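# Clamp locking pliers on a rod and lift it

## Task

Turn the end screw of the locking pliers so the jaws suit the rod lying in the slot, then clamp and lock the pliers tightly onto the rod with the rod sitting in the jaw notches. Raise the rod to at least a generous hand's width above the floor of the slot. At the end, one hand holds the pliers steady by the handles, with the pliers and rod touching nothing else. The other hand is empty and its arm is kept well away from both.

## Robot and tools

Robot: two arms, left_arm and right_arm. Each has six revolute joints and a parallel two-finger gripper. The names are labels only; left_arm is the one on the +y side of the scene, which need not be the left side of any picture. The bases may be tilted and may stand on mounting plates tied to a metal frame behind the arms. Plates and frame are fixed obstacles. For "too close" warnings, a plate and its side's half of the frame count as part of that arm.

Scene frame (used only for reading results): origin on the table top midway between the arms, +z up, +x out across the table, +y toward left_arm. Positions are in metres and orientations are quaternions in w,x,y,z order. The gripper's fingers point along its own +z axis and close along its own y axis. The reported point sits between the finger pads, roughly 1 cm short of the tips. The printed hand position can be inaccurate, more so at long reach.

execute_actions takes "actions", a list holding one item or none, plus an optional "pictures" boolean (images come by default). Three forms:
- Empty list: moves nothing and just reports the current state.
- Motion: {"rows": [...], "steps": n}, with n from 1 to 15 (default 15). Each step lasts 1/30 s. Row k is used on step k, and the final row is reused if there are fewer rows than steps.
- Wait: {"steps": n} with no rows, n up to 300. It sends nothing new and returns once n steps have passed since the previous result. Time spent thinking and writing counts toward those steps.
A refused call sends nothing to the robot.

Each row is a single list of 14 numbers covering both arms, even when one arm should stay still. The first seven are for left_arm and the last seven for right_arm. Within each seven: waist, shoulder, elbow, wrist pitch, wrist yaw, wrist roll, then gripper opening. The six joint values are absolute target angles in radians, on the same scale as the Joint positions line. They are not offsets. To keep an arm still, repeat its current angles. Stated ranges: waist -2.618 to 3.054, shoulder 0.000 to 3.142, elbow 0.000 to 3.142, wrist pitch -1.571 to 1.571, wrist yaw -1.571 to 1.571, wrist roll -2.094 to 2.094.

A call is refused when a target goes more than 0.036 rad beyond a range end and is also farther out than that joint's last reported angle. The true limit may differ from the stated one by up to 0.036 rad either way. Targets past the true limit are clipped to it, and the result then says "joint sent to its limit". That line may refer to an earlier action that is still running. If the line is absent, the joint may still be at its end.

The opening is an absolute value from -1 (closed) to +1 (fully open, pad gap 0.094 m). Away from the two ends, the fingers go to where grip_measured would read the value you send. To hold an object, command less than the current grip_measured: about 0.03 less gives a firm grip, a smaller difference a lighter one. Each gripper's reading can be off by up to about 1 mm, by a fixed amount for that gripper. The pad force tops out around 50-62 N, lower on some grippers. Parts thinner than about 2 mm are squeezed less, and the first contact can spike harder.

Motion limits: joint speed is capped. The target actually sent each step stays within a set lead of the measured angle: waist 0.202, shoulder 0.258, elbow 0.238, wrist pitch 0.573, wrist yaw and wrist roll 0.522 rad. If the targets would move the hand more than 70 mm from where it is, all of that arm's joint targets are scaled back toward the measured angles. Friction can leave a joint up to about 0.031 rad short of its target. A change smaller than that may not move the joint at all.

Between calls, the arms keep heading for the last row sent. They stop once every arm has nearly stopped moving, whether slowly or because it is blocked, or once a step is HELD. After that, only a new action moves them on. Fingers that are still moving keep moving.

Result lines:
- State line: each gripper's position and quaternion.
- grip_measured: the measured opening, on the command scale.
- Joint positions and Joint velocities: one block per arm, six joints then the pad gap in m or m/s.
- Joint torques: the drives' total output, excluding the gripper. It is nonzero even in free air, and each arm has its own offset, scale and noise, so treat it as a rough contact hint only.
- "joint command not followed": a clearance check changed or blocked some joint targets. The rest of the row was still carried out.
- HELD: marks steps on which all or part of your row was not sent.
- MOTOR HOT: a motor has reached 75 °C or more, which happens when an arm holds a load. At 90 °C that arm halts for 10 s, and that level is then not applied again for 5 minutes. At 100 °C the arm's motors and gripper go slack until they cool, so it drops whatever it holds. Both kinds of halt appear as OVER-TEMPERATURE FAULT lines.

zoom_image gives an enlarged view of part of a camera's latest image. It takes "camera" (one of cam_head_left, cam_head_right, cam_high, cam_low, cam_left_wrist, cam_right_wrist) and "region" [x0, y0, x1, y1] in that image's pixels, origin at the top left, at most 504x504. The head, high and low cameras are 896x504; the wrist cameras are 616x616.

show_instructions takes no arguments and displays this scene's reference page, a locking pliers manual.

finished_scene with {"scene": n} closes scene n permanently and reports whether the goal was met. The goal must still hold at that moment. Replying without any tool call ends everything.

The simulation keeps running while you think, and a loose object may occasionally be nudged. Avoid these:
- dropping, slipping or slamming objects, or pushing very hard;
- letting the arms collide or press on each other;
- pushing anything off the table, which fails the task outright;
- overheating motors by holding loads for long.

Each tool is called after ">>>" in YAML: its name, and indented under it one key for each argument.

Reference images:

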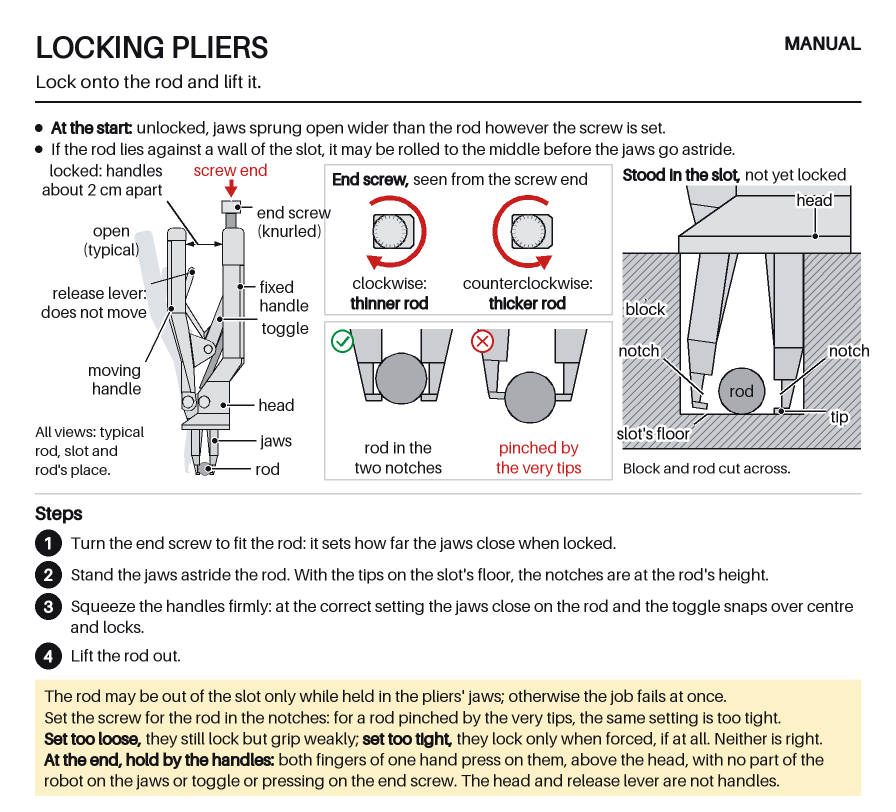

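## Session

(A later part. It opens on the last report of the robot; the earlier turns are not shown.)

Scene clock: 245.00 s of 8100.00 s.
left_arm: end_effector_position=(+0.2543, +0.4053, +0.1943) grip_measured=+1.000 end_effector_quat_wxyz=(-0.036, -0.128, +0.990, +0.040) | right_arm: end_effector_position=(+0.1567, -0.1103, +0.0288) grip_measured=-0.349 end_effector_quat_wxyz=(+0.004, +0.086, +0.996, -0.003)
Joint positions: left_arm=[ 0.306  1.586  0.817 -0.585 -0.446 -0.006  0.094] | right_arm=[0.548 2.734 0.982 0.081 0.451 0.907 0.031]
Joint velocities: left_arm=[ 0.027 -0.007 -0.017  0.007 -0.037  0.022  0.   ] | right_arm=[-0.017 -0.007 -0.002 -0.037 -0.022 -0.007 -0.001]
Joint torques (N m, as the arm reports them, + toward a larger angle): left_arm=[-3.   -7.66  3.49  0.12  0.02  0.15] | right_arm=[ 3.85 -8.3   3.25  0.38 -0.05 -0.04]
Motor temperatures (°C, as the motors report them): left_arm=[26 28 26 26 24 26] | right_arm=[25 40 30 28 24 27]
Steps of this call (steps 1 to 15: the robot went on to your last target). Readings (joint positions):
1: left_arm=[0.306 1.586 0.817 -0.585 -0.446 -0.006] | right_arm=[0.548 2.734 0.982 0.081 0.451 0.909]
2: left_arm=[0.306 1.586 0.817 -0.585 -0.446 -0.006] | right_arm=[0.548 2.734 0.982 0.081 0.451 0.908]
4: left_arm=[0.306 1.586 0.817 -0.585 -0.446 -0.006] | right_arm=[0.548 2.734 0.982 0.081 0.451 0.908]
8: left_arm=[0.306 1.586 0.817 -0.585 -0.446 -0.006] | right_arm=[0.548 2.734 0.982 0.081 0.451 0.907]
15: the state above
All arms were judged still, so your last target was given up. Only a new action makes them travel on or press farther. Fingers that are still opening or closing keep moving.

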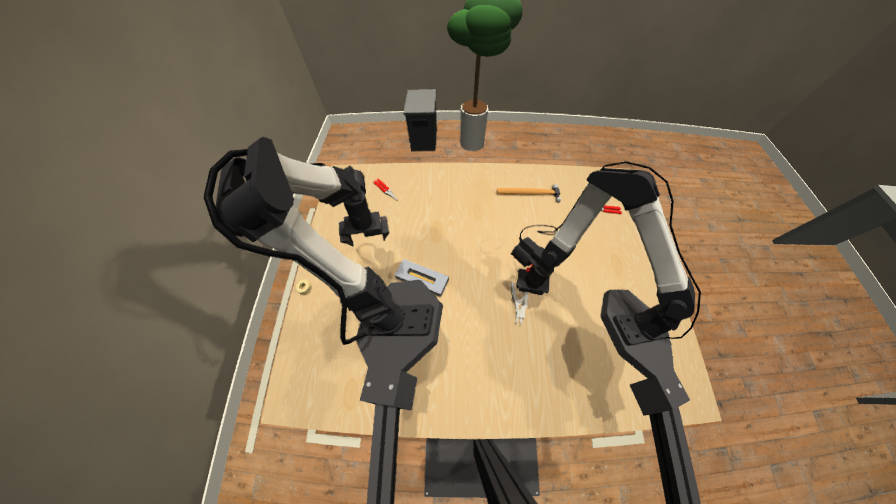

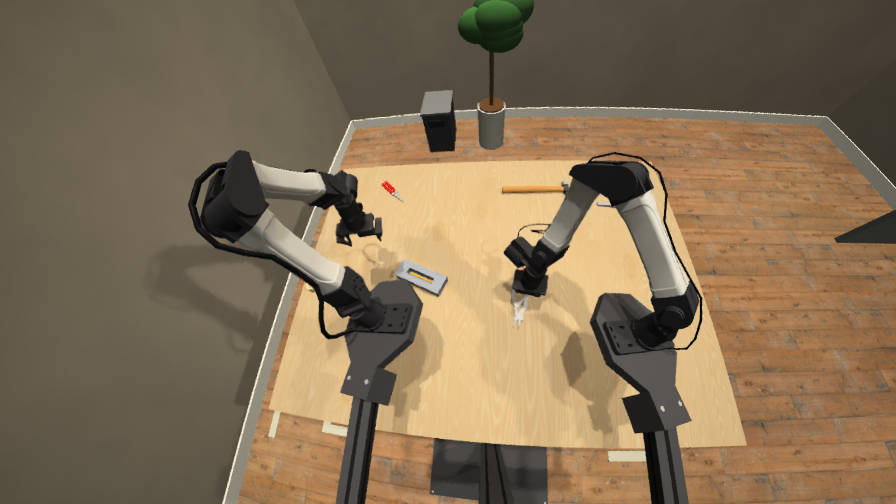

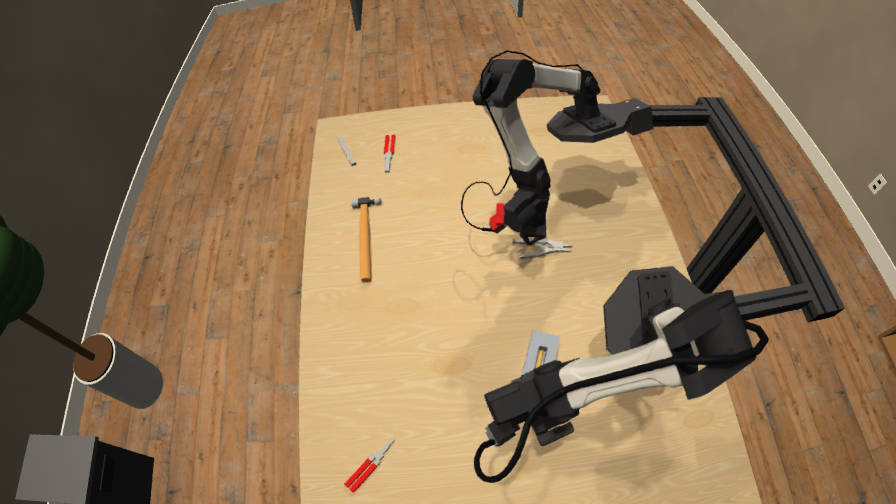

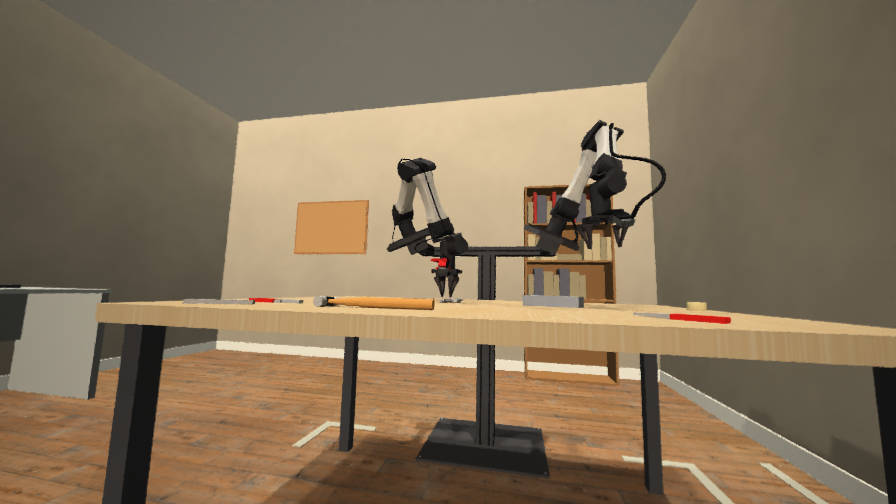

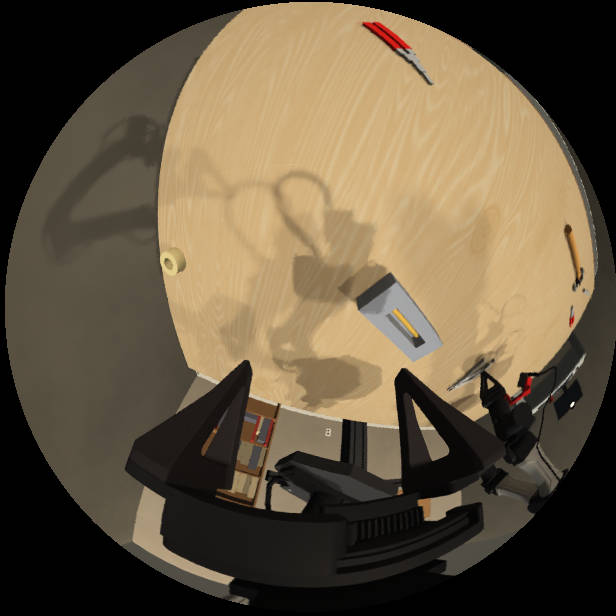

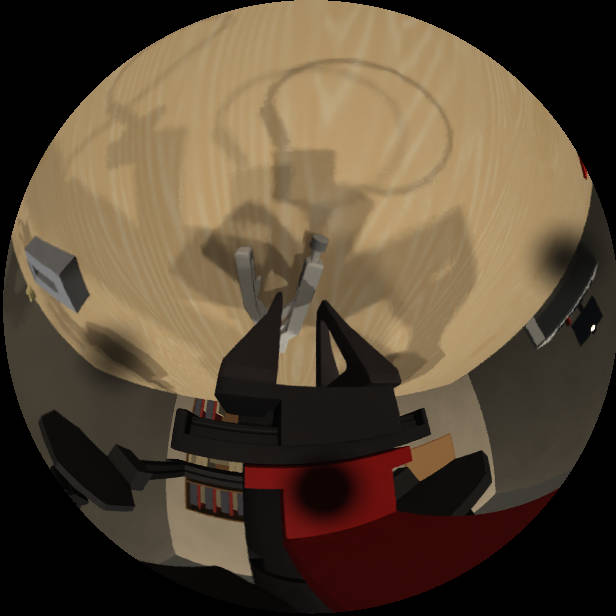

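>>> execute_actions:
  actions:
    - {"rows":[[0.3,1.6,0.8,-0.6,-0.439,0,1,0.53,2.76,1.015,0.12,0.452,0.97,-0.35],[0.3,1.6,0.8,-0.6,-0.439,0,1,0.53,2.76,1.015,0.12,0.452,0.97,-0.35],[0.3,1.6,0.8,-0.6,-0.439,0,1,0.52,2.77,1.02,0.13,0.452,0.97,-0.35],[0.3,1.6,0.8,-0.6,-0.439,0,1,0.51,2.78,1.025,0.135,0.452,0.97,-0.35],[0.3,1.6,0.8,-0.6,-0.439,0,1,0.5,2.79,1.028,0.138,0.452,0.97,-0.35],[0.3,1.6,0.8,-0.6,-0.439,0,1,0.492,2.798,1.028,0.138,0.452,0.97,-0.35]],"steps":15}
  pictures: false

>>> execute_actions:
  actions:
    - {"steps":10}

>>> zoom_image:
  camera: "cam_right_wrist"
  region: [200, 180, 400, 380]

Scene clock: 260.10 s of 8100.00 s.
left_arm: end_effector_position=(+0.2543, +0.4053, +0.1943) grip_measured=+1.000 end_effector_quat_wxyz=(-0.036, -0.128, +0.990, +0.040) | right_arm: end_effector_position=(+0.1621, -0.1140, +0.0125) grip_measured=-0.349 end_effector_quat_wxyz=(+0.002, +0.140, +0.990, -0.002)
Joint positions: left_arm=[ 0.306  1.586  0.817 -0.585 -0.446 -0.006  0.094] | right_arm=[0.498 2.78  1.009 0.122 0.451 0.961 0.031]
Joint velocities: left_arm=[ 0.002  0.002  0.007 -0.066 -0.007 -0.051  0.   ] | right_arm=[-0.002 -0.002  0.012  0.037  0.066 -0.066 -0.   ]
Joint torques (N m, as the arm reports them, + toward a larger angle): left_arm=[-2.99 -7.65  3.5   0.12  0.03  0.15] | right_arm=[ 3.32 -8.3   2.69  0.58  0.05  0.13]
Motor temperatures (°C, as the motors report them): left_arm=[26 28 26 26 24 26] | right_arm=[25 40 30 28 24 27]
Steps of this call (steps 1 to 438: nothing new was sent; steps 439 to 453: all 15 steps of this action). Readings (joint positions):
439: left_arm=[0.306 1.586 0.817 -0.585 -0.446 -0.006] | right_arm=[0.547 2.734 0.982 0.083 0.451 0.915]
440: left_arm=[0.306 1.586 0.817 -0.585 -0.446 -0.006] | right_arm=[0.546 2.735 0.983 0.087 0.451 0.924]
442: left_arm=[0.306 1.586 0.817 -0.585 -0.446 -0.006] | right_arm=[0.538 2.743 0.992 0.097 0.451 0.939]
446: left_arm=[0.306 1.586 0.817 -0.585 -0.446 -0.006] | right_arm=[0.506 2.770 1.009 0.119 0.451 0.953]
453: the state above

Scene clock: 260.43 s of 8100.00 s.
left_arm: end_effector_position=(+0.2543, +0.4053, +0.1943) grip_measured=+1.000 end_effector_quat_wxyz=(-0.036, -0.128, +0.990, +0.040) | right_arm: end_effector_position=(+0.1625, -0.1137, +0.0125) grip_measured=-0.349 end_effector_quat_wxyz=(+0.002, +0.141, +0.990, -0.002)
Joint positions: left_arm=[ 0.306  1.586  0.817 -0.585 -0.446 -0.006  0.094] | right_arm=[0.498 2.78  1.009 0.124 0.451 0.963 0.031]
Joint velocities: left_arm=[-0.012 -0.002  0.007 -0.022  0.022  0.037  0.   ] | right_arm=[ 0.002 -0.007 -0.002 -0.007  0.022  0.007 -0.   ]
Joint torques (N m, as the arm reports them, + toward a larger angle): left_arm=[-3.   -7.66  3.49  0.12  0.02  0.15] | right_arm=[ 3.54 -8.18  2.86  0.64  0.    0.13]
Motor temperatures (°C, as the motors report them): left_arm=[26 28 26 26 24 26] | right_arm=[25 40 30 28 24 27]
Steps of this call (steps 1 to 10: the robot went on to your last target). Readings (joint positions):
1: left_arm=[0.306 1.586 0.817 -0.585 -0.446 -0.006] | right_arm=[0.498 2.780 1.009 0.123 0.451 0.962]
2: left_arm=[0.306 1.586 0.817 -0.585 -0.446 -0.006] | right_arm=[0.498 2.780 1.009 0.123 0.451 0.962]
4: left_arm=[0.306 1.586 0.817 -0.585 -0.446 -0.006] | right_arm=[0.498 2.780 1.009 0.123 0.451 0.963]
8: left_arm=[0.306 1.586 0.817 -0.585 -0.446 -0.006] | right_arm=[0.498 2.780 1.009 0.124 0.451 0.963]
10: the state above

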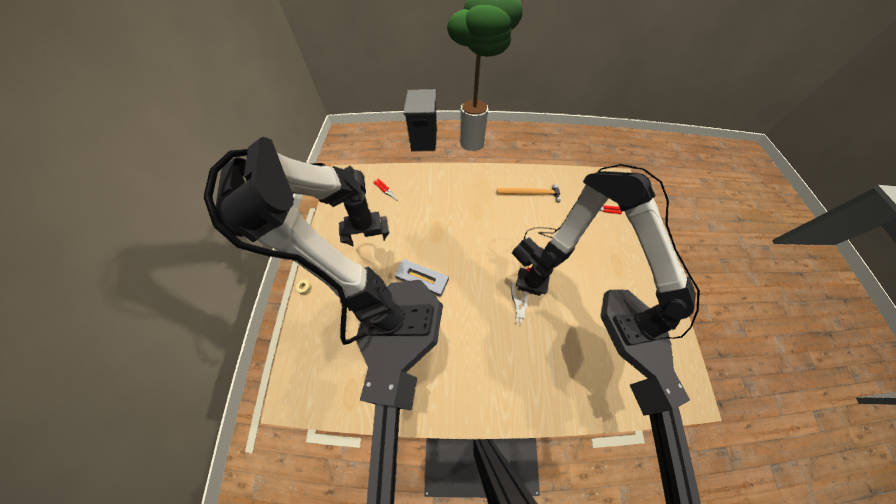

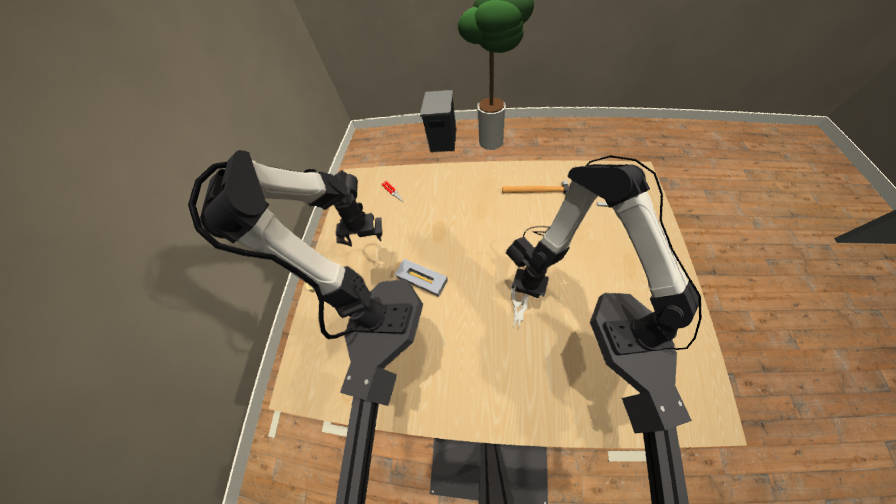

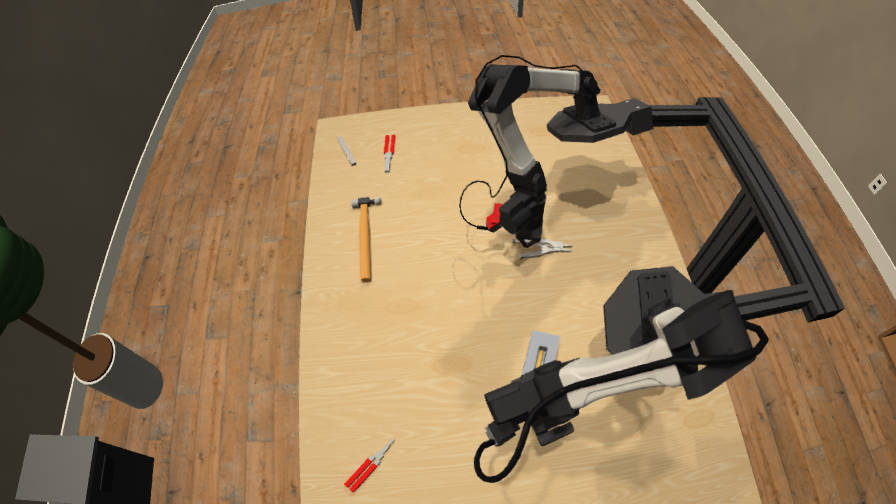

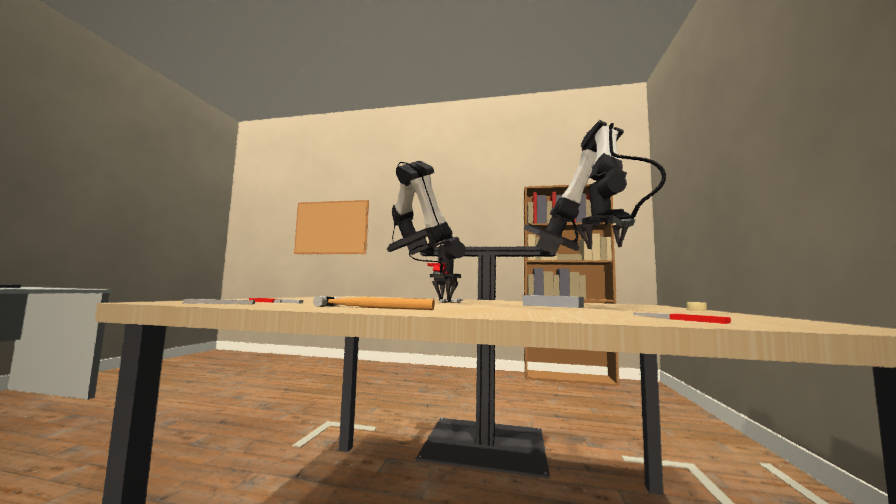

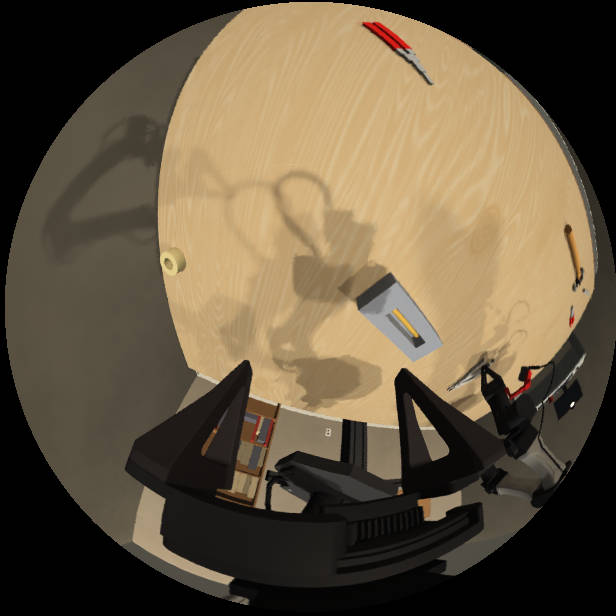

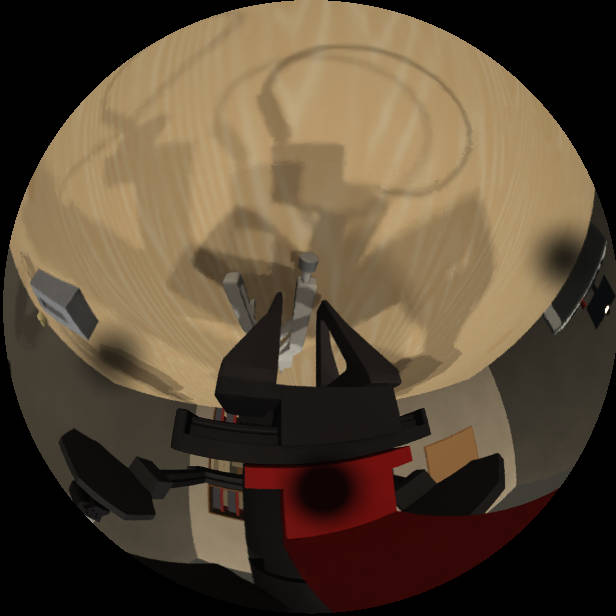

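Region (200, 180, 400, 380) of cam_right_wrist's 616x616 image, scaled by 2.520, with more detail than that image has.

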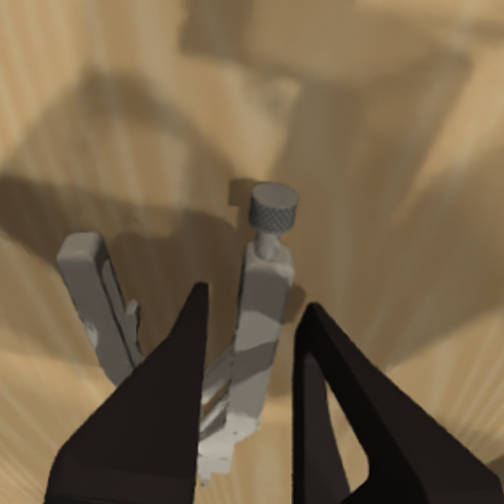

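>>> execute_actions:
  actions:
    - {"rows":[[0.3,1.6,0.8,-0.6,-0.439,0,1,0.492,2.81,1.028,0.138,0.452,0.99,-0.35],[0.3,1.6,0.8,-0.6,-0.439,0,1,0.492,2.81,1.028,0.138,0.452,0.99,-0.4],[0.3,1.6,0.8,-0.6,-0.439,0,1,0.492,2.81,1.028,0.138,0.452,0.99,-0.45],[0.3,1.6,0.8,-0.6,-0.439,0,1,0.492,2.81,1.028,0.138,0.452,0.99,-0.5],[0.3,1.6,0.8,-0.6,-0.439,0,1,0.492,2.81,1.028,0.138,0.452,0.99,-0.54],[0.3,1.6,0.8,-0.6,-0.439,0,1,0.492,2.81,1.028,0.138,0.452,0.99,-0.58],[0.3,1.6,0.8,-0.6,-0.439,0,1,0.492,2.81,1.028,0.138,0.452,0.99,-0.61],[0.3,1.6,0.8,-0.6,-0.439,0,1,0.492,2.81,1.028,0.138,0.452,0.99,-0.64],[0.3,1.6,0.8,-0.6,-0.439,0,1,0.492,2.81,1.028,0.138,0.452,0.99,-0.67],[0.3,1.6,0.8,-0.6,-0.439,0,1,0.492,2.81,1.028,0.138,0.452,0.99,-0.69],[0.3,1.6,0.8,-0.6,-0.439,0,1,0.492,2.81,1.028,0.138,0.452,0.99,-0.71],[0.3,1.6,0.8,-0.6,-0.439,0,1,0.492,2.81,1.028,0.138,0.452,0.99,-0.73],[0.3,1.6,0.8,-0.6,-0.439,0,1,0.492,2.81,1.028,0.138,0.452,0.99,-0.75],[0.3,1.6,0.8,-0.6,-0.439,0,1,0.492,2.81,1.028,0.138,0.452,0.99,-0.77]],"steps":15}
  pictures: false

Scene clock: 269.50 s of 8100.00 s.
left_arm: end_effector_position=(+0.2543, +0.4053, +0.1943) grip_measured=+1.000 end_effector_quat_wxyz=(-0.036, -0.128, +0.990, +0.040) | right_arm: end_effector_position=(+0.1598, -0.1145, +0.0102) grip_measured=-0.744 end_effector_quat_wxyz=(+0.001, +0.150, +0.989, -0.004)
Joint positions: left_arm=[ 0.306  1.586  0.817 -0.585 -0.446 -0.006  0.094] | right_arm=[0.498 2.79  1.009 0.128 0.451 0.983 0.012]
Joint velocities: left_arm=[ 0.012  0.002 -0.012 -0.051  0.066  0.007  0.   ] | right_arm=[-0.007  0.012  0.002 -0.022 -0.022  0.066 -0.001]
Joint torques (N m, as the arm reports them, + toward a larger angle): left_arm=[-3.   -7.65  3.48  0.12  0.02  0.15] | right_arm=[ 3.55 -8.11  2.8   0.54 -0.02  0.14]
Motor temperatures (°C, as the motors report them): left_arm=[26 28 26 26 24 26] | right_arm=[25 40 30 28 24 27]
Steps of this call (steps 1 to 15: the robot went on to your last target; steps 16 to 257: nothing new was sent; steps 258 to 272: all 15 steps of this action). Readings (joint positions):
258: left_arm=[0.306 1.586 0.817 -0.585 -0.446 -0.006] | right_arm=[0.498 2.781 1.009 0.125 0.451 0.966]
259: left_arm=[0.306 1.586 0.817 -0.585 -0.446 -0.006] | right_arm=[0.498 2.782 1.009 0.126 0.451 0.970]
261: left_arm=[0.306 1.586 0.817 -0.585 -0.446 -0.006] | right_arm=[0.498 2.786 1.009 0.126 0.451 0.975]
265: left_arm=[0.306 1.586 0.817 -0.585 -0.446 -0.006] | right_arm=[0.498 2.790 1.009 0.126 0.451 0.980]
272: the state above

>>> execute_actions:
  actions:
    - {"rows":[[0.3,1.6,0.8,-0.6,-0.439,0,1,0.5,2.77,1.0,0.12,0.452,0.99,-0.79],[0.3,1.6,0.8,-0.6,-0.439,0,1,0.51,2.75,0.99,0.11,0.452,0.99,-0.79],[0.3,1.6,0.8,-0.6,-0.439,0,1,0.52,2.73,0.98,0.09,0.452,0.99,-0.79],[0.3,1.6,0.8,-0.6,-0.439,0,1,0.53,2.71,0.97,0.07,0.452,0.99,-0.79],[0.3,1.6,0.8,-0.6,-0.439,0,1,0.54,2.69,0.97,0.05,0.452,0.97,-0.79],[0.3,1.6,0.8,-0.6,-0.439,0,1,0.55,2.67,0.97,0.03,0.452,0.93,-0.79],[0.3,1.6,0.8,-0.6,-0.439,0,1,0.55,2.66,0.98,0.01,0.452,0.88,-0.79],[0.3,1.6,0.8,-0.6,-0.439,0,1,0.55,2.66,1.0,-0.01,0.452,0.82,-0.79],[0.3,1.6,0.8,-0.6,-0.439,0,1,0.55,2.665,1.03,-0.03,0.452,0.75,-0.79],[0.3,1.6,0.8,-0.6,-0.439,0,1,0.55,2.67,1.06,-0.055,0.452,0.68,-0.79],[0.3,1.6,0.8,-0.6,-0.439,0,1,0.55,2.675,1.09,-0.08,0.452,0.61,-0.79],[0.3,1.6,0.8,-0.6,-0.439,0,1,0.55,2.68,1.12,-0.1,0.452,0.54,-0.79],[0.3,1.6,0.8,-0.6,-0.439,0,1,0.55,2.69,1.15,-0.12,0.452,0.47,-0.79],[0.3,1.6,0.8,-0.6,-0.439,0,1,0.55,2.7,1.18,-0.14,0.452,0.4,-0.79],[0.3,1.6,0.8,-0.6,-0.439,0,1,0.55,2.71,1.21,-0.16,0.452,0.33,-0.79]],"steps":15}
  pictures: false

>>> execute_actions:
  actions:
    - {"rows":[[0.3,1.6,0.8,-0.6,-0.439,0,1,0.55,2.72,1.25,-0.19,0.452,0.25,-0.79],[0.3,1.6,0.8,-0.6,-0.439,0,1,0.55,2.735,1.29,-0.215,0.452,0.17,-0.79],[0.3,1.6,0.8,-0.6,-0.439,0,1,0.55,2.75,1.33,-0.24,0.452,0.09,-0.79],[0.3,1.6,0.8,-0.6,-0.439,0,1,0.55,2.765,1.37,-0.265,0.452,0.01,-0.79],[0.3,1.6,0.8,-0.6,-0.439,0,1,0.545,2.78,1.41,-0.29,0.452,-0.07,-0.79],[0.3,1.6,0.8,-0.6,-0.439,0,1,0.545,2.795,1.45,-0.315,0.452,-0.15,-0.79],[0.3,1.6,0.8,-0.6,-0.439,0,1,0.54,2.81,1.49,-0.34,0.452,-0.23,-0.79],[0.3,1.6,0.8,-0.6,-0.439,0,1,0.54,2.83,1.53,-0.36,0.452,-0.31,-0.79],[0.3,1.6,0.8,-0.6,-0.439,0,1,0.54,2.85,1.57,-0.38,0.452,-0.39,-0.79],[0.3,1.6,0.8,-0.6,-0.439,0,1,0.535,2.87,1.61,-0.4,0.452,-0.47,-0.79],[0.3,1.6,0.8,-0.6,-0.439,0,1,0.535,2.89,1.65,-0.42,0.452,-0.55,-0.79],[0.3,1.6,0.8,-0.6,-0.439,0,1,0.53,2.91,1.69,-0.44,0.452,-0.63,-0.79],[0.3,1.6,0.8,-0.6,-0.439,0,1,0.53,2.925,1.72,-0.455,0.452,-0.71,-0.79],[0.3,1.6,0.8,-0.6,-0.439,0,1,0.53,2.935,1.74,-0.465,0.452,-0.8,-0.79],[0.3,1.6,0.8,-0.6,-0.439,0,1,0.53,2.94,1.75,-0.47,0.452,-1.56,-0.79]],"steps":15}
  pictures: false

>>> execute_actions:
  actions:
    - {"steps":30}

Scene clock: 330.00 s of 8100.00 s.
left_arm: end_effector_position=(+0.2543, +0.4053, +0.1943) grip_measured=+1.000 end_effector_quat_wxyz=(-0.036, -0.128, +0.990, +0.040) | right_arm: end_effector_position=(+0.2044, -0.0823, +0.0517) grip_measured=-0.744 end_effector_quat_wxyz=(+0.023, -0.058, +0.998, +0.010)
Joint positions: left_arm=[ 0.306  1.586  0.817 -0.585 -0.446 -0.006  0.094] | right_arm=[ 0.548  2.682  1.133 -0.069  0.454  0.595  0.012]
Joint velocities: left_arm=[-0.017 -0.002 -0.017  0.037  0.051 -0.066  0.   ] | right_arm=[ 0.007  0.183  0.921 -0.549 -0.051 -1.751 -0.   ]
Joint torques (N m, as the arm reports them, + toward a larger angle): left_arm=[-3.   -7.67  3.48  0.12  0.03  0.16] | right_arm=[ 4.43 -9.19  4.66  0.55 -0.08  0.09]
Motor temperatures (°C, as the motors report them): left_arm=[26 29 26 25 24 26] | right_arm=[26 41 30 27 24 27]
Steps of this call (steps 1 to 15: the robot went on to your last target; steps 16 to 1800: nothing new was sent; steps 1801 to 1815: all 15 steps of this action). Readings (joint positions):
1801: left_arm=[0.306 1.586 0.817 -0.585 -0.446 -0.006] | right_arm=[0.498 2.790 1.009 0.128 0.451 0.983]
1802: left_arm=[0.306 1.586 0.817 -0.585 -0.446 -0.006] | right_arm=[0.498 2.787 1.009 0.127 0.451 0.983]
1804: left_arm=[0.306 1.586 0.817 -0.585 -0.446 -0.006] | right_arm=[0.504 2.768 1.002 0.115 0.452 0.983]
1808: left_arm=[0.306 1.586 0.817 -0.585 -0.446 -0.006] | right_arm=[0.537 2.692 0.990 0.062 0.453 0.937]
1815: the state above

Scene clock: 330.50 s of 8100.00 s.
left_arm: end_effector_position=(+0.2543, +0.4053, +0.1943) grip_measured=+1.000 end_effector_quat_wxyz=(-0.036, -0.128, +0.990, +0.040) | right_arm: end_effector_position=(+0.2845, -0.0084, +0.0426) grip_measured=-0.745 end_effector_quat_wxyz=(+0.042, -0.576, +0.816, -0.002)
Joint positions: left_arm=[ 0.306  1.586  0.817 -0.585 -0.446 -0.006  0.094] | right_arm=[ 0.54   2.907  1.702 -0.372  0.453 -0.542  0.012]
Joint velocities: left_arm=[ 0.007 -0.007 -0.012  0.037 -0.022  0.051  0.   ] | right_arm=[-0.037  0.344  0.647 -0.374  0.007 -2.864  0.   ]
Joint torques (N m, as the arm reports them, + toward a larger angle): left_arm=[-3.01 -7.66  3.49  0.12  0.03  0.15] | right_arm=[  4.64 -12.25   5.58   0.12  -0.06   0.01]
Motor temperatures (°C, as the motors report them): left_arm=[26 29 26 25 24 26] | right_arm=[26 41 30 27 24 27]
Steps of this call (steps 1 to 15: all 15 steps of this action). Readings (joint positions):
1: left_arm=[0.306 1.586 0.817 -0.585 -0.446 -0.006] | right_arm=[0.548 2.689 1.167 -0.089 0.454 0.531]
2: left_arm=[0.306 1.586 0.817 -0.585 -0.446 -0.006] | right_arm=[0.548 2.698 1.203 -0.110 0.454 0.464]
4: left_arm=[0.306 1.586 0.817 -0.585 -0.446 -0.006] | right_arm=[0.548 2.723 1.282 -0.153 0.454 0.323]
8: left_arm=[0.306 1.586 0.817 -0.585 -0.446 -0.006] | right_arm=[0.548 2.783 1.444 -0.240 0.454 0.023]
15: the state above

Scene clock: 331.50 s of 8100.00 s.
left_arm: end_effector_position=(+0.2543, +0.4053, +0.1943) grip_measured=+1.000 end_effector_quat_wxyz=(-0.036, -0.128, +0.990, +0.040) | right_arm: end_effector_position=(+0.2732, -0.0170, +0.0375) grip_measured=-0.745 end_effector_quat_wxyz=(-0.005, +0.906, -0.423, +0.007)
Joint positions: left_arm=[ 0.306  1.586  0.817 -0.585 -0.446 -0.006  0.094] | right_arm=[ 0.537  2.927  1.728 -0.452  0.452 -1.551  0.012]
Joint velocities: left_arm=[ 0.012 -0.007 -0.007  0.022  0.037 -0.081  0.   ] | right_arm=[ 0.002  0.012  0.002 -0.037 -0.037 -0.007 -0.   ]
Joint torques (N m, as the arm reports them, + toward a larger angle): left_arm=[-3.   -7.67  3.5   0.12  0.02  0.16] | right_arm=[  4.56 -11.96   6.65   0.2   -0.14   0.  ]
Motor temperatures (°C, as the motors report them): left_arm=[26 29 26 25 24 26] | right_arm=[26 41 30 27 24 27]
Steps of this call (steps 1 to 30: the robot went on to your last target). Readings (joint positions):
1: left_arm=[0.306 1.586 0.817 -0.585 -0.446 -0.006] | right_arm=[0.539 2.916 1.718 -0.382 0.453 -0.640]
2: left_arm=[0.306 1.586 0.817 -0.585 -0.446 -0.006] | right_arm=[0.538 2.920 1.725 -0.391 0.453 -0.738]
4: left_arm=[0.306 1.586 0.817 -0.585 -0.446 -0.006] | right_arm=[0.537 2.923 1.728 -0.409 0.452 -0.935]
8: left_arm=[0.306 1.586 0.817 -0.585 -0.446 -0.006] | right_arm=[0.537 2.926 1.728 -0.437 0.452 -1.285]
30: the state above

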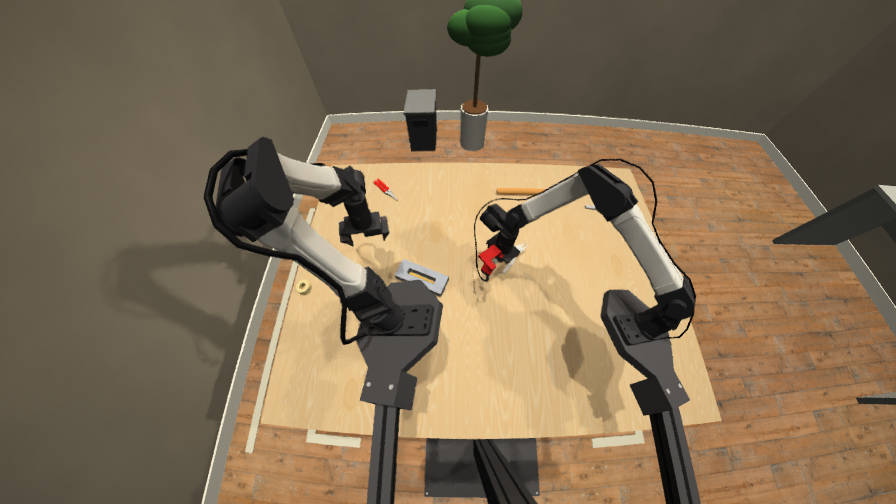

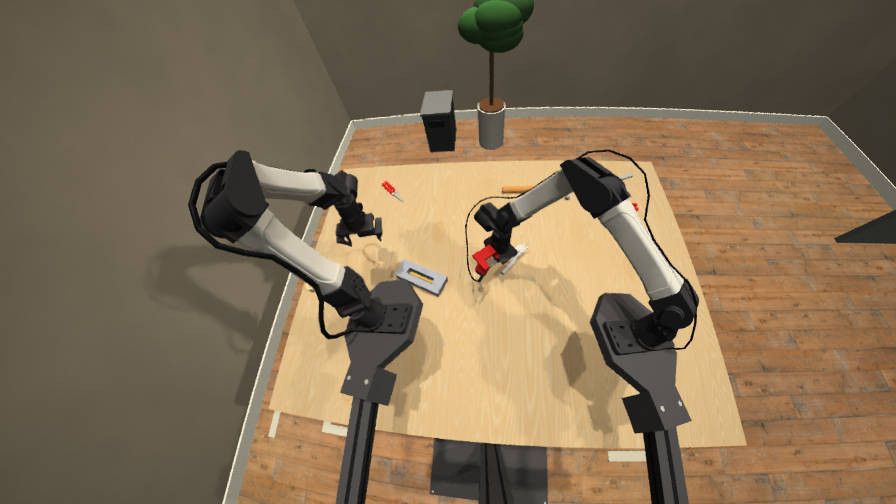

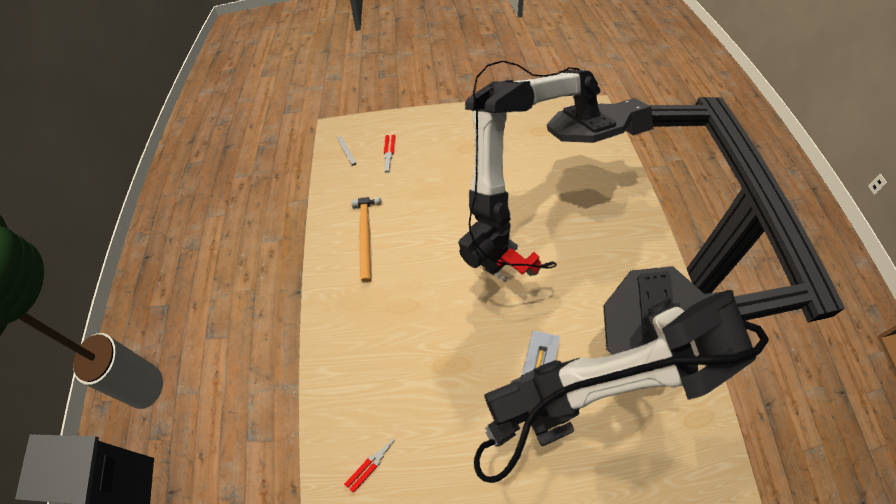

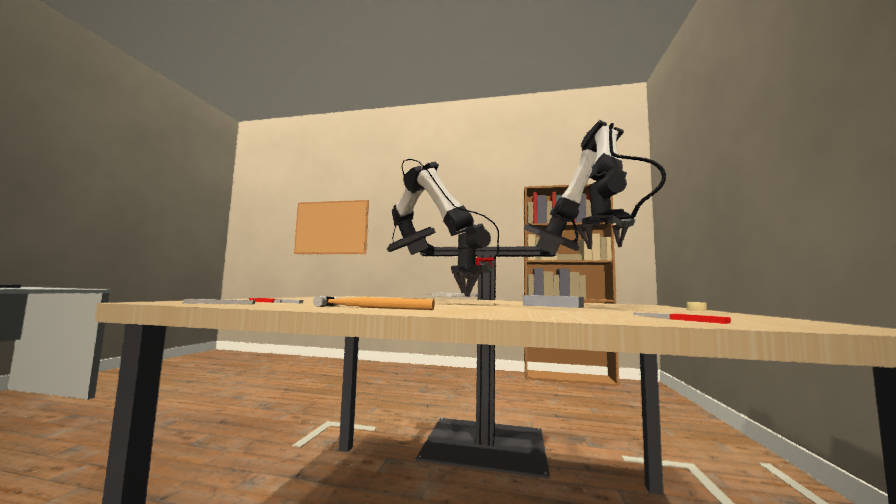

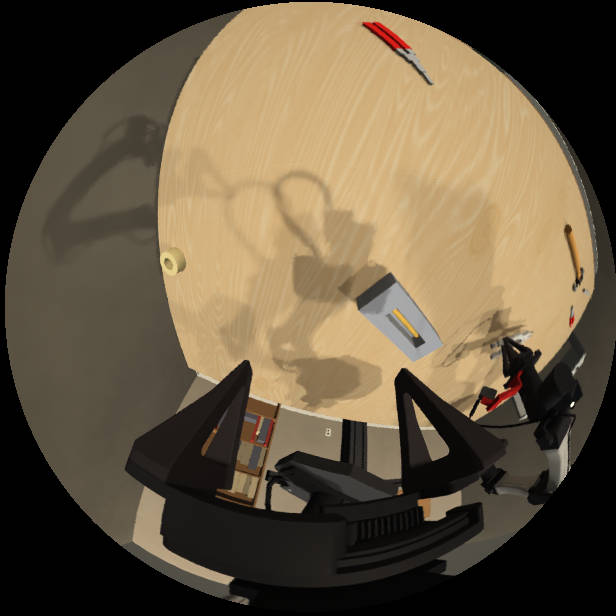

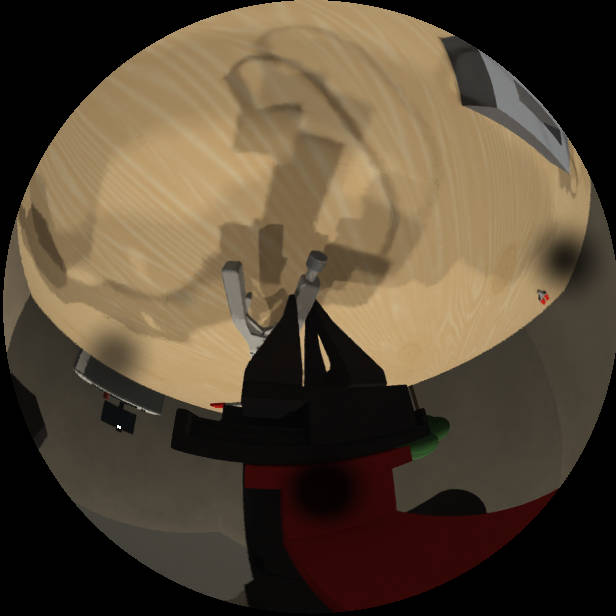

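>>> execute_actions:
  actions:
    - {"rows":[[0.3,1.6,0.8,-0.6,-0.439,0,1,0.53,2.95,1.755,-0.44,0.452,-1.56,-0.79],[0.3,1.6,0.8,-0.6,-0.439,0,1,0.525,2.96,1.76,-0.435,0.452,-1.56,-0.79],[0.3,1.6,0.8,-0.6,-0.439,0,1,0.52,2.97,1.767,-0.43,0.452,-1.56,-0.79],[0.3,1.6,0.8,-0.6,-0.439,0,1,0.515,2.98,1.774,-0.425,0.452,-1.56,-0.79],[0.3,1.6,0.8,-0.6,-0.439,0,1,0.51,2.99,1.781,-0.42,0.452,-1.56,-0.79],[0.3,1.6,0.8,-0.6,-0.439,0,1,0.505,2.997,1.788,-0.418,0.452,-1.56,-0.79],[0.3,1.6,0.8,-0.6,-0.439,0,1,0.502,3.004,1.793,-0.416,0.452,-1.56,-0.79],[0.3,1.6,0.8,-0.6,-0.439,0,1,0.5,3.01,1.796,-0.415,0.452,-1.56,-0.79]],"steps":15}
  pictures: false

Scene clock: 339.40 s of 8100.00 s.
left_arm: end_effector_position=(+0.2543, +0.4053, +0.1943) grip_measured=+1.000 end_effector_quat_wxyz=(-0.036, -0.128, +0.990, +0.040) | right_arm: end_effector_position=(+0.2737, -0.0191, +0.0127) grip_measured=-0.745 end_effector_quat_wxyz=(-0.001, +0.900, -0.436, +0.004)
Joint positions: left_arm=[ 0.306  1.586  0.817 -0.585 -0.446 -0.006  0.094] | right_arm=[ 0.506  2.996  1.774 -0.424  0.451 -1.554  0.012]
Joint velocities: left_arm=[-0.022  0.017  0.002 -0.007 -0.007  0.022  0.   ] | right_arm=[-0.007  0.002 -0.012  0.007  0.007 -0.022 -0.001]
Joint torques (N m, as the arm reports them, + toward a larger angle): left_arm=[-3.02 -7.66  3.49  0.12  0.02  0.15] | right_arm=[  4.91 -12.02   6.16   0.51  -0.12   0.02]
Motor temperatures (°C, as the motors report them): left_arm=[26 29 26 25 24 26] | right_arm=[26 44 31 27 24 27]
Steps of this call (steps 1 to 15: the robot went on to your last target; steps 16 to 222: nothing new was sent; steps 223 to 237: all 15 steps of this action). Readings (joint positions):
223: left_arm=[0.306 1.586 0.817 -0.585 -0.446 -0.006] | right_arm=[0.537 2.927 1.728 -0.452 0.452 -1.553]
224: left_arm=[0.306 1.586 0.817 -0.585 -0.446 -0.006] | right_arm=[0.537 2.929 1.729 -0.450 0.452 -1.553]
226: left_arm=[0.306 1.586 0.817 -0.585 -0.446 -0.006] | right_arm=[0.534 2.942 1.741 -0.448 0.452 -1.553]
230: left_arm=[0.306 1.586 0.817 -0.585 -0.446 -0.006] | right_arm=[0.517 2.980 1.767 -0.432 0.451 -1.553]
237: the state above

Lower a touch, release, retreat.

>>> execute_actions:
  actions:
    - {"rows":[[0.3,1.6,0.8,-0.6,-0.439,0,1,0.5,3.02,1.796,-0.415,0.452,-1.56,-0.79],[0.3,1.6,0.8,-0.6,-0.439,0,1,0.5,3.02,1.796,-0.415,0.452,-1.56,-0.79],[0.3,1.6,0.8,-0.6,-0.439,0,1,0.5,3.02,1.796,-0.415,0.452,-1.56,-0.79],[0.3,1.6,0.8,-0.6,-0.439,0,1,0.5,3.02,1.796,-0.415,0.452,-1.56,-0.79],[0.3,1.6,0.8,-0.6,-0.439,0,1,0.5,3.02,1.796,-0.415,0.452,-1.56,-0.79],[0.3,1.6,0.8,-0.6,-0.439,0,1,0.5,3.02,1.796,-0.415,0.452,-1.56,-0.79],[0.3,1.6,0.8,-0.6,-0.439,0,1,0.5,3.02,1.796,-0.415,0.452,-1.56,-0.79],[0.3,1.6,0.8,-0.6,-0.439,0,1,0.5,3.02,1.796,-0.415,0.452,-1.56,-0.7],[0.3,1.6,0.8,-0.6,-0.439,0,1,0.5,3.02,1.796,-0.415,0.452,-1.56,-0.6],[0.3,1.6,0.8,-0.6,-0.439,0,1,0.5,3.02,1.796,-0.415,0.452,-1.56,-0.5]],"steps":15}
  pictures: false

>>> execute_actions:
  actions:
    - {"rows":[[0.3,1.6,0.8,-0.6,-0.439,0,1,0.53,2.92,1.72,-0.46,0.452,-1.56,-0.5],[0.3,1.6,0.8,-0.6,-0.439,0,1,0.53,2.92,1.72,-0.46,0.452,-1.56,-0.5],[0.3,1.6,0.8,-0.6,-0.439,0,1,0.53,2.92,1.72,-0.46,0.452,-1.56,-0.5],[0.3,1.6,0.8,-0.6,-0.439,0,1,0.53,2.92,1.72,-0.46,0.452,-1.56,-0.5],[0.3,1.6,0.8,-0.6,-0.439,0,1,0.53,2.92,1.72,-0.46,0.452,-1.56,-0.5],[0.3,1.6,0.8,-0.6,-0.439,0,1,0.53,2.92,1.72,-0.46,0.452,-1.56,-0.5],[0.3,1.6,0.8,-0.6,-0.439,0,1,0.53,2.7,1.6,-0.5,0.452,-1.56,-0.5],[0.3,1.6,0.8,-0.6,-0.439,0,1,0.53,2.7,1.6,-0.5,0.452,-1.56,-0.5],[0.3,1.6,0.8,-0.6,-0.439,0,1,0.53,2.7,1.6,-0.5,0.452,-1.56,-0.5],[0.3,1.6,0.8,-0.6,-0.439,0,1,0.53,2.7,1.6,-0.5,0.452,-1.56,-0.5],[0.3,1.6,0.8,-0.6,-0.439,0,1,0.53,2.7,1.6,-0.5,0.452,-1.56,-0.5],[0.3,1.6,0.8,-0.6,-0.439,0,1,0.9,1.2,0.6,-0.2,0.0,0,-0.5]],"steps":15}
  pictures: false

Scene clock: 354.83 s of 8100.00 s.
left_arm: end_effector_position=(+0.2543, +0.4053, +0.1943) grip_measured=+1.000 end_effector_quat_wxyz=(-0.036, -0.128, +0.990, +0.040) | right_arm: end_effector_position=(+0.2738, -0.0191, +0.0127) grip_measured=-0.502 end_effector_quat_wxyz=(-0.001, +0.900, -0.436, +0.004)
Joint positions: left_arm=[ 0.306  1.586  0.817 -0.585 -0.446 -0.006  0.094] | right_arm=[ 0.506  2.996  1.774 -0.424  0.451 -1.554  0.023]
Joint velocities: left_arm=[-0.012  0.002 -0.002  0.037  0.022 -0.007  0.   ] | right_arm=[-0.007 -0.022 -0.002  0.051  0.037  0.007 -0.001]
Joint torques (N m, as the arm reports them, + toward a larger angle): left_arm=[-3.01 -7.68  3.51  0.12  0.02  0.15] | right_arm=[  4.94 -10.97   6.38   0.5   -0.11  -0.01]
Motor temperatures (°C, as the motors report them): left_arm=[26 29 26 25 24 26] | right_arm=[27 47 31 27 24 27]
Steps of this call (steps 1 to 15: the robot went on to your last target; steps 16 to 448: nothing new was sent; steps 449 to 463: all 15 steps of this action). Readings (joint positions):
449: left_arm=[0.306 1.586 0.817 -0.585 -0.446 -0.006] | right_arm=[0.506 2.996 1.774 -0.424 0.451 -1.554]
450: left_arm=[0.306 1.586 0.817 -0.585 -0.446 -0.006] | right_arm=[0.506 2.996 1.774 -0.424 0.451 -1.554]
452: left_arm=[0.306 1.586 0.817 -0.585 -0.446 -0.006] | right_arm=[0.506 2.996 1.774 -0.424 0.451 -1.554]
456: left_arm=[0.306 1.586 0.817 -0.585 -0.446 -0.006] | right_arm=[0.506 2.996 1.774 -0.424 0.451 -1.554]
463: the state above

Scene clock: 355.33 s of 8100.00 s.
left_arm: end_effector_position=(+0.2543, +0.4053, +0.1943) grip_measured=+1.000 end_effector_quat_wxyz=(-0.036, -0.128, +0.990, +0.040) | right_arm: end_effector_position=(+0.3009, +0.0024, +0.1632) grip_measured=-0.501 end_effector_quat_wxyz=(-0.135, +0.850, -0.509, -0.018)
Joint positions: left_arm=[ 0.306  1.586  0.817 -0.585 -0.446 -0.006  0.094] | right_arm=[ 0.603  2.541  1.499 -0.387  0.322 -1.366  0.023]
Joint velocities: left_arm=[-0.007  0.007 -0.017 -0.081  0.066 -0.051  0.   ] | right_arm=[ 0.886 -1.414 -1.028  0.637 -0.916  1.443 -0.   ]
Joint torques (N m, as the arm reports them, + toward a larger angle): left_arm=[-3.   -7.66  3.5   0.12  0.03  0.15] | right_arm=[  6.66 -12.36   3.83   0.78  -0.3    0.11]
Motor temperatures (°C, as the motors report them): left_arm=[26 29 26 25 24 26] | right_arm=[27 48 31 27 24 27]
Steps of this call (steps 1 to 15: all 15 steps of this action). Readings (joint positions):
1: left_arm=[0.306 1.586 0.817 -0.585 -0.446 -0.006] | right_arm=[0.508 2.989 1.768 -0.424 0.451 -1.554]
2: left_arm=[0.306 1.586 0.817 -0.585 -0.446 -0.006] | right_arm=[0.510 2.975 1.754 -0.431 0.451 -1.554]
4: left_arm=[0.306 1.586 0.817 -0.585 -0.446 -0.006] | right_arm=[0.519 2.948 1.740 -0.446 0.451 -1.554]
8: left_arm=[0.306 1.586 0.817 -0.585 -0.446 -0.006] | right_arm=[0.530 2.848 1.668 -0.451 0.449 -1.554]
15: the state above


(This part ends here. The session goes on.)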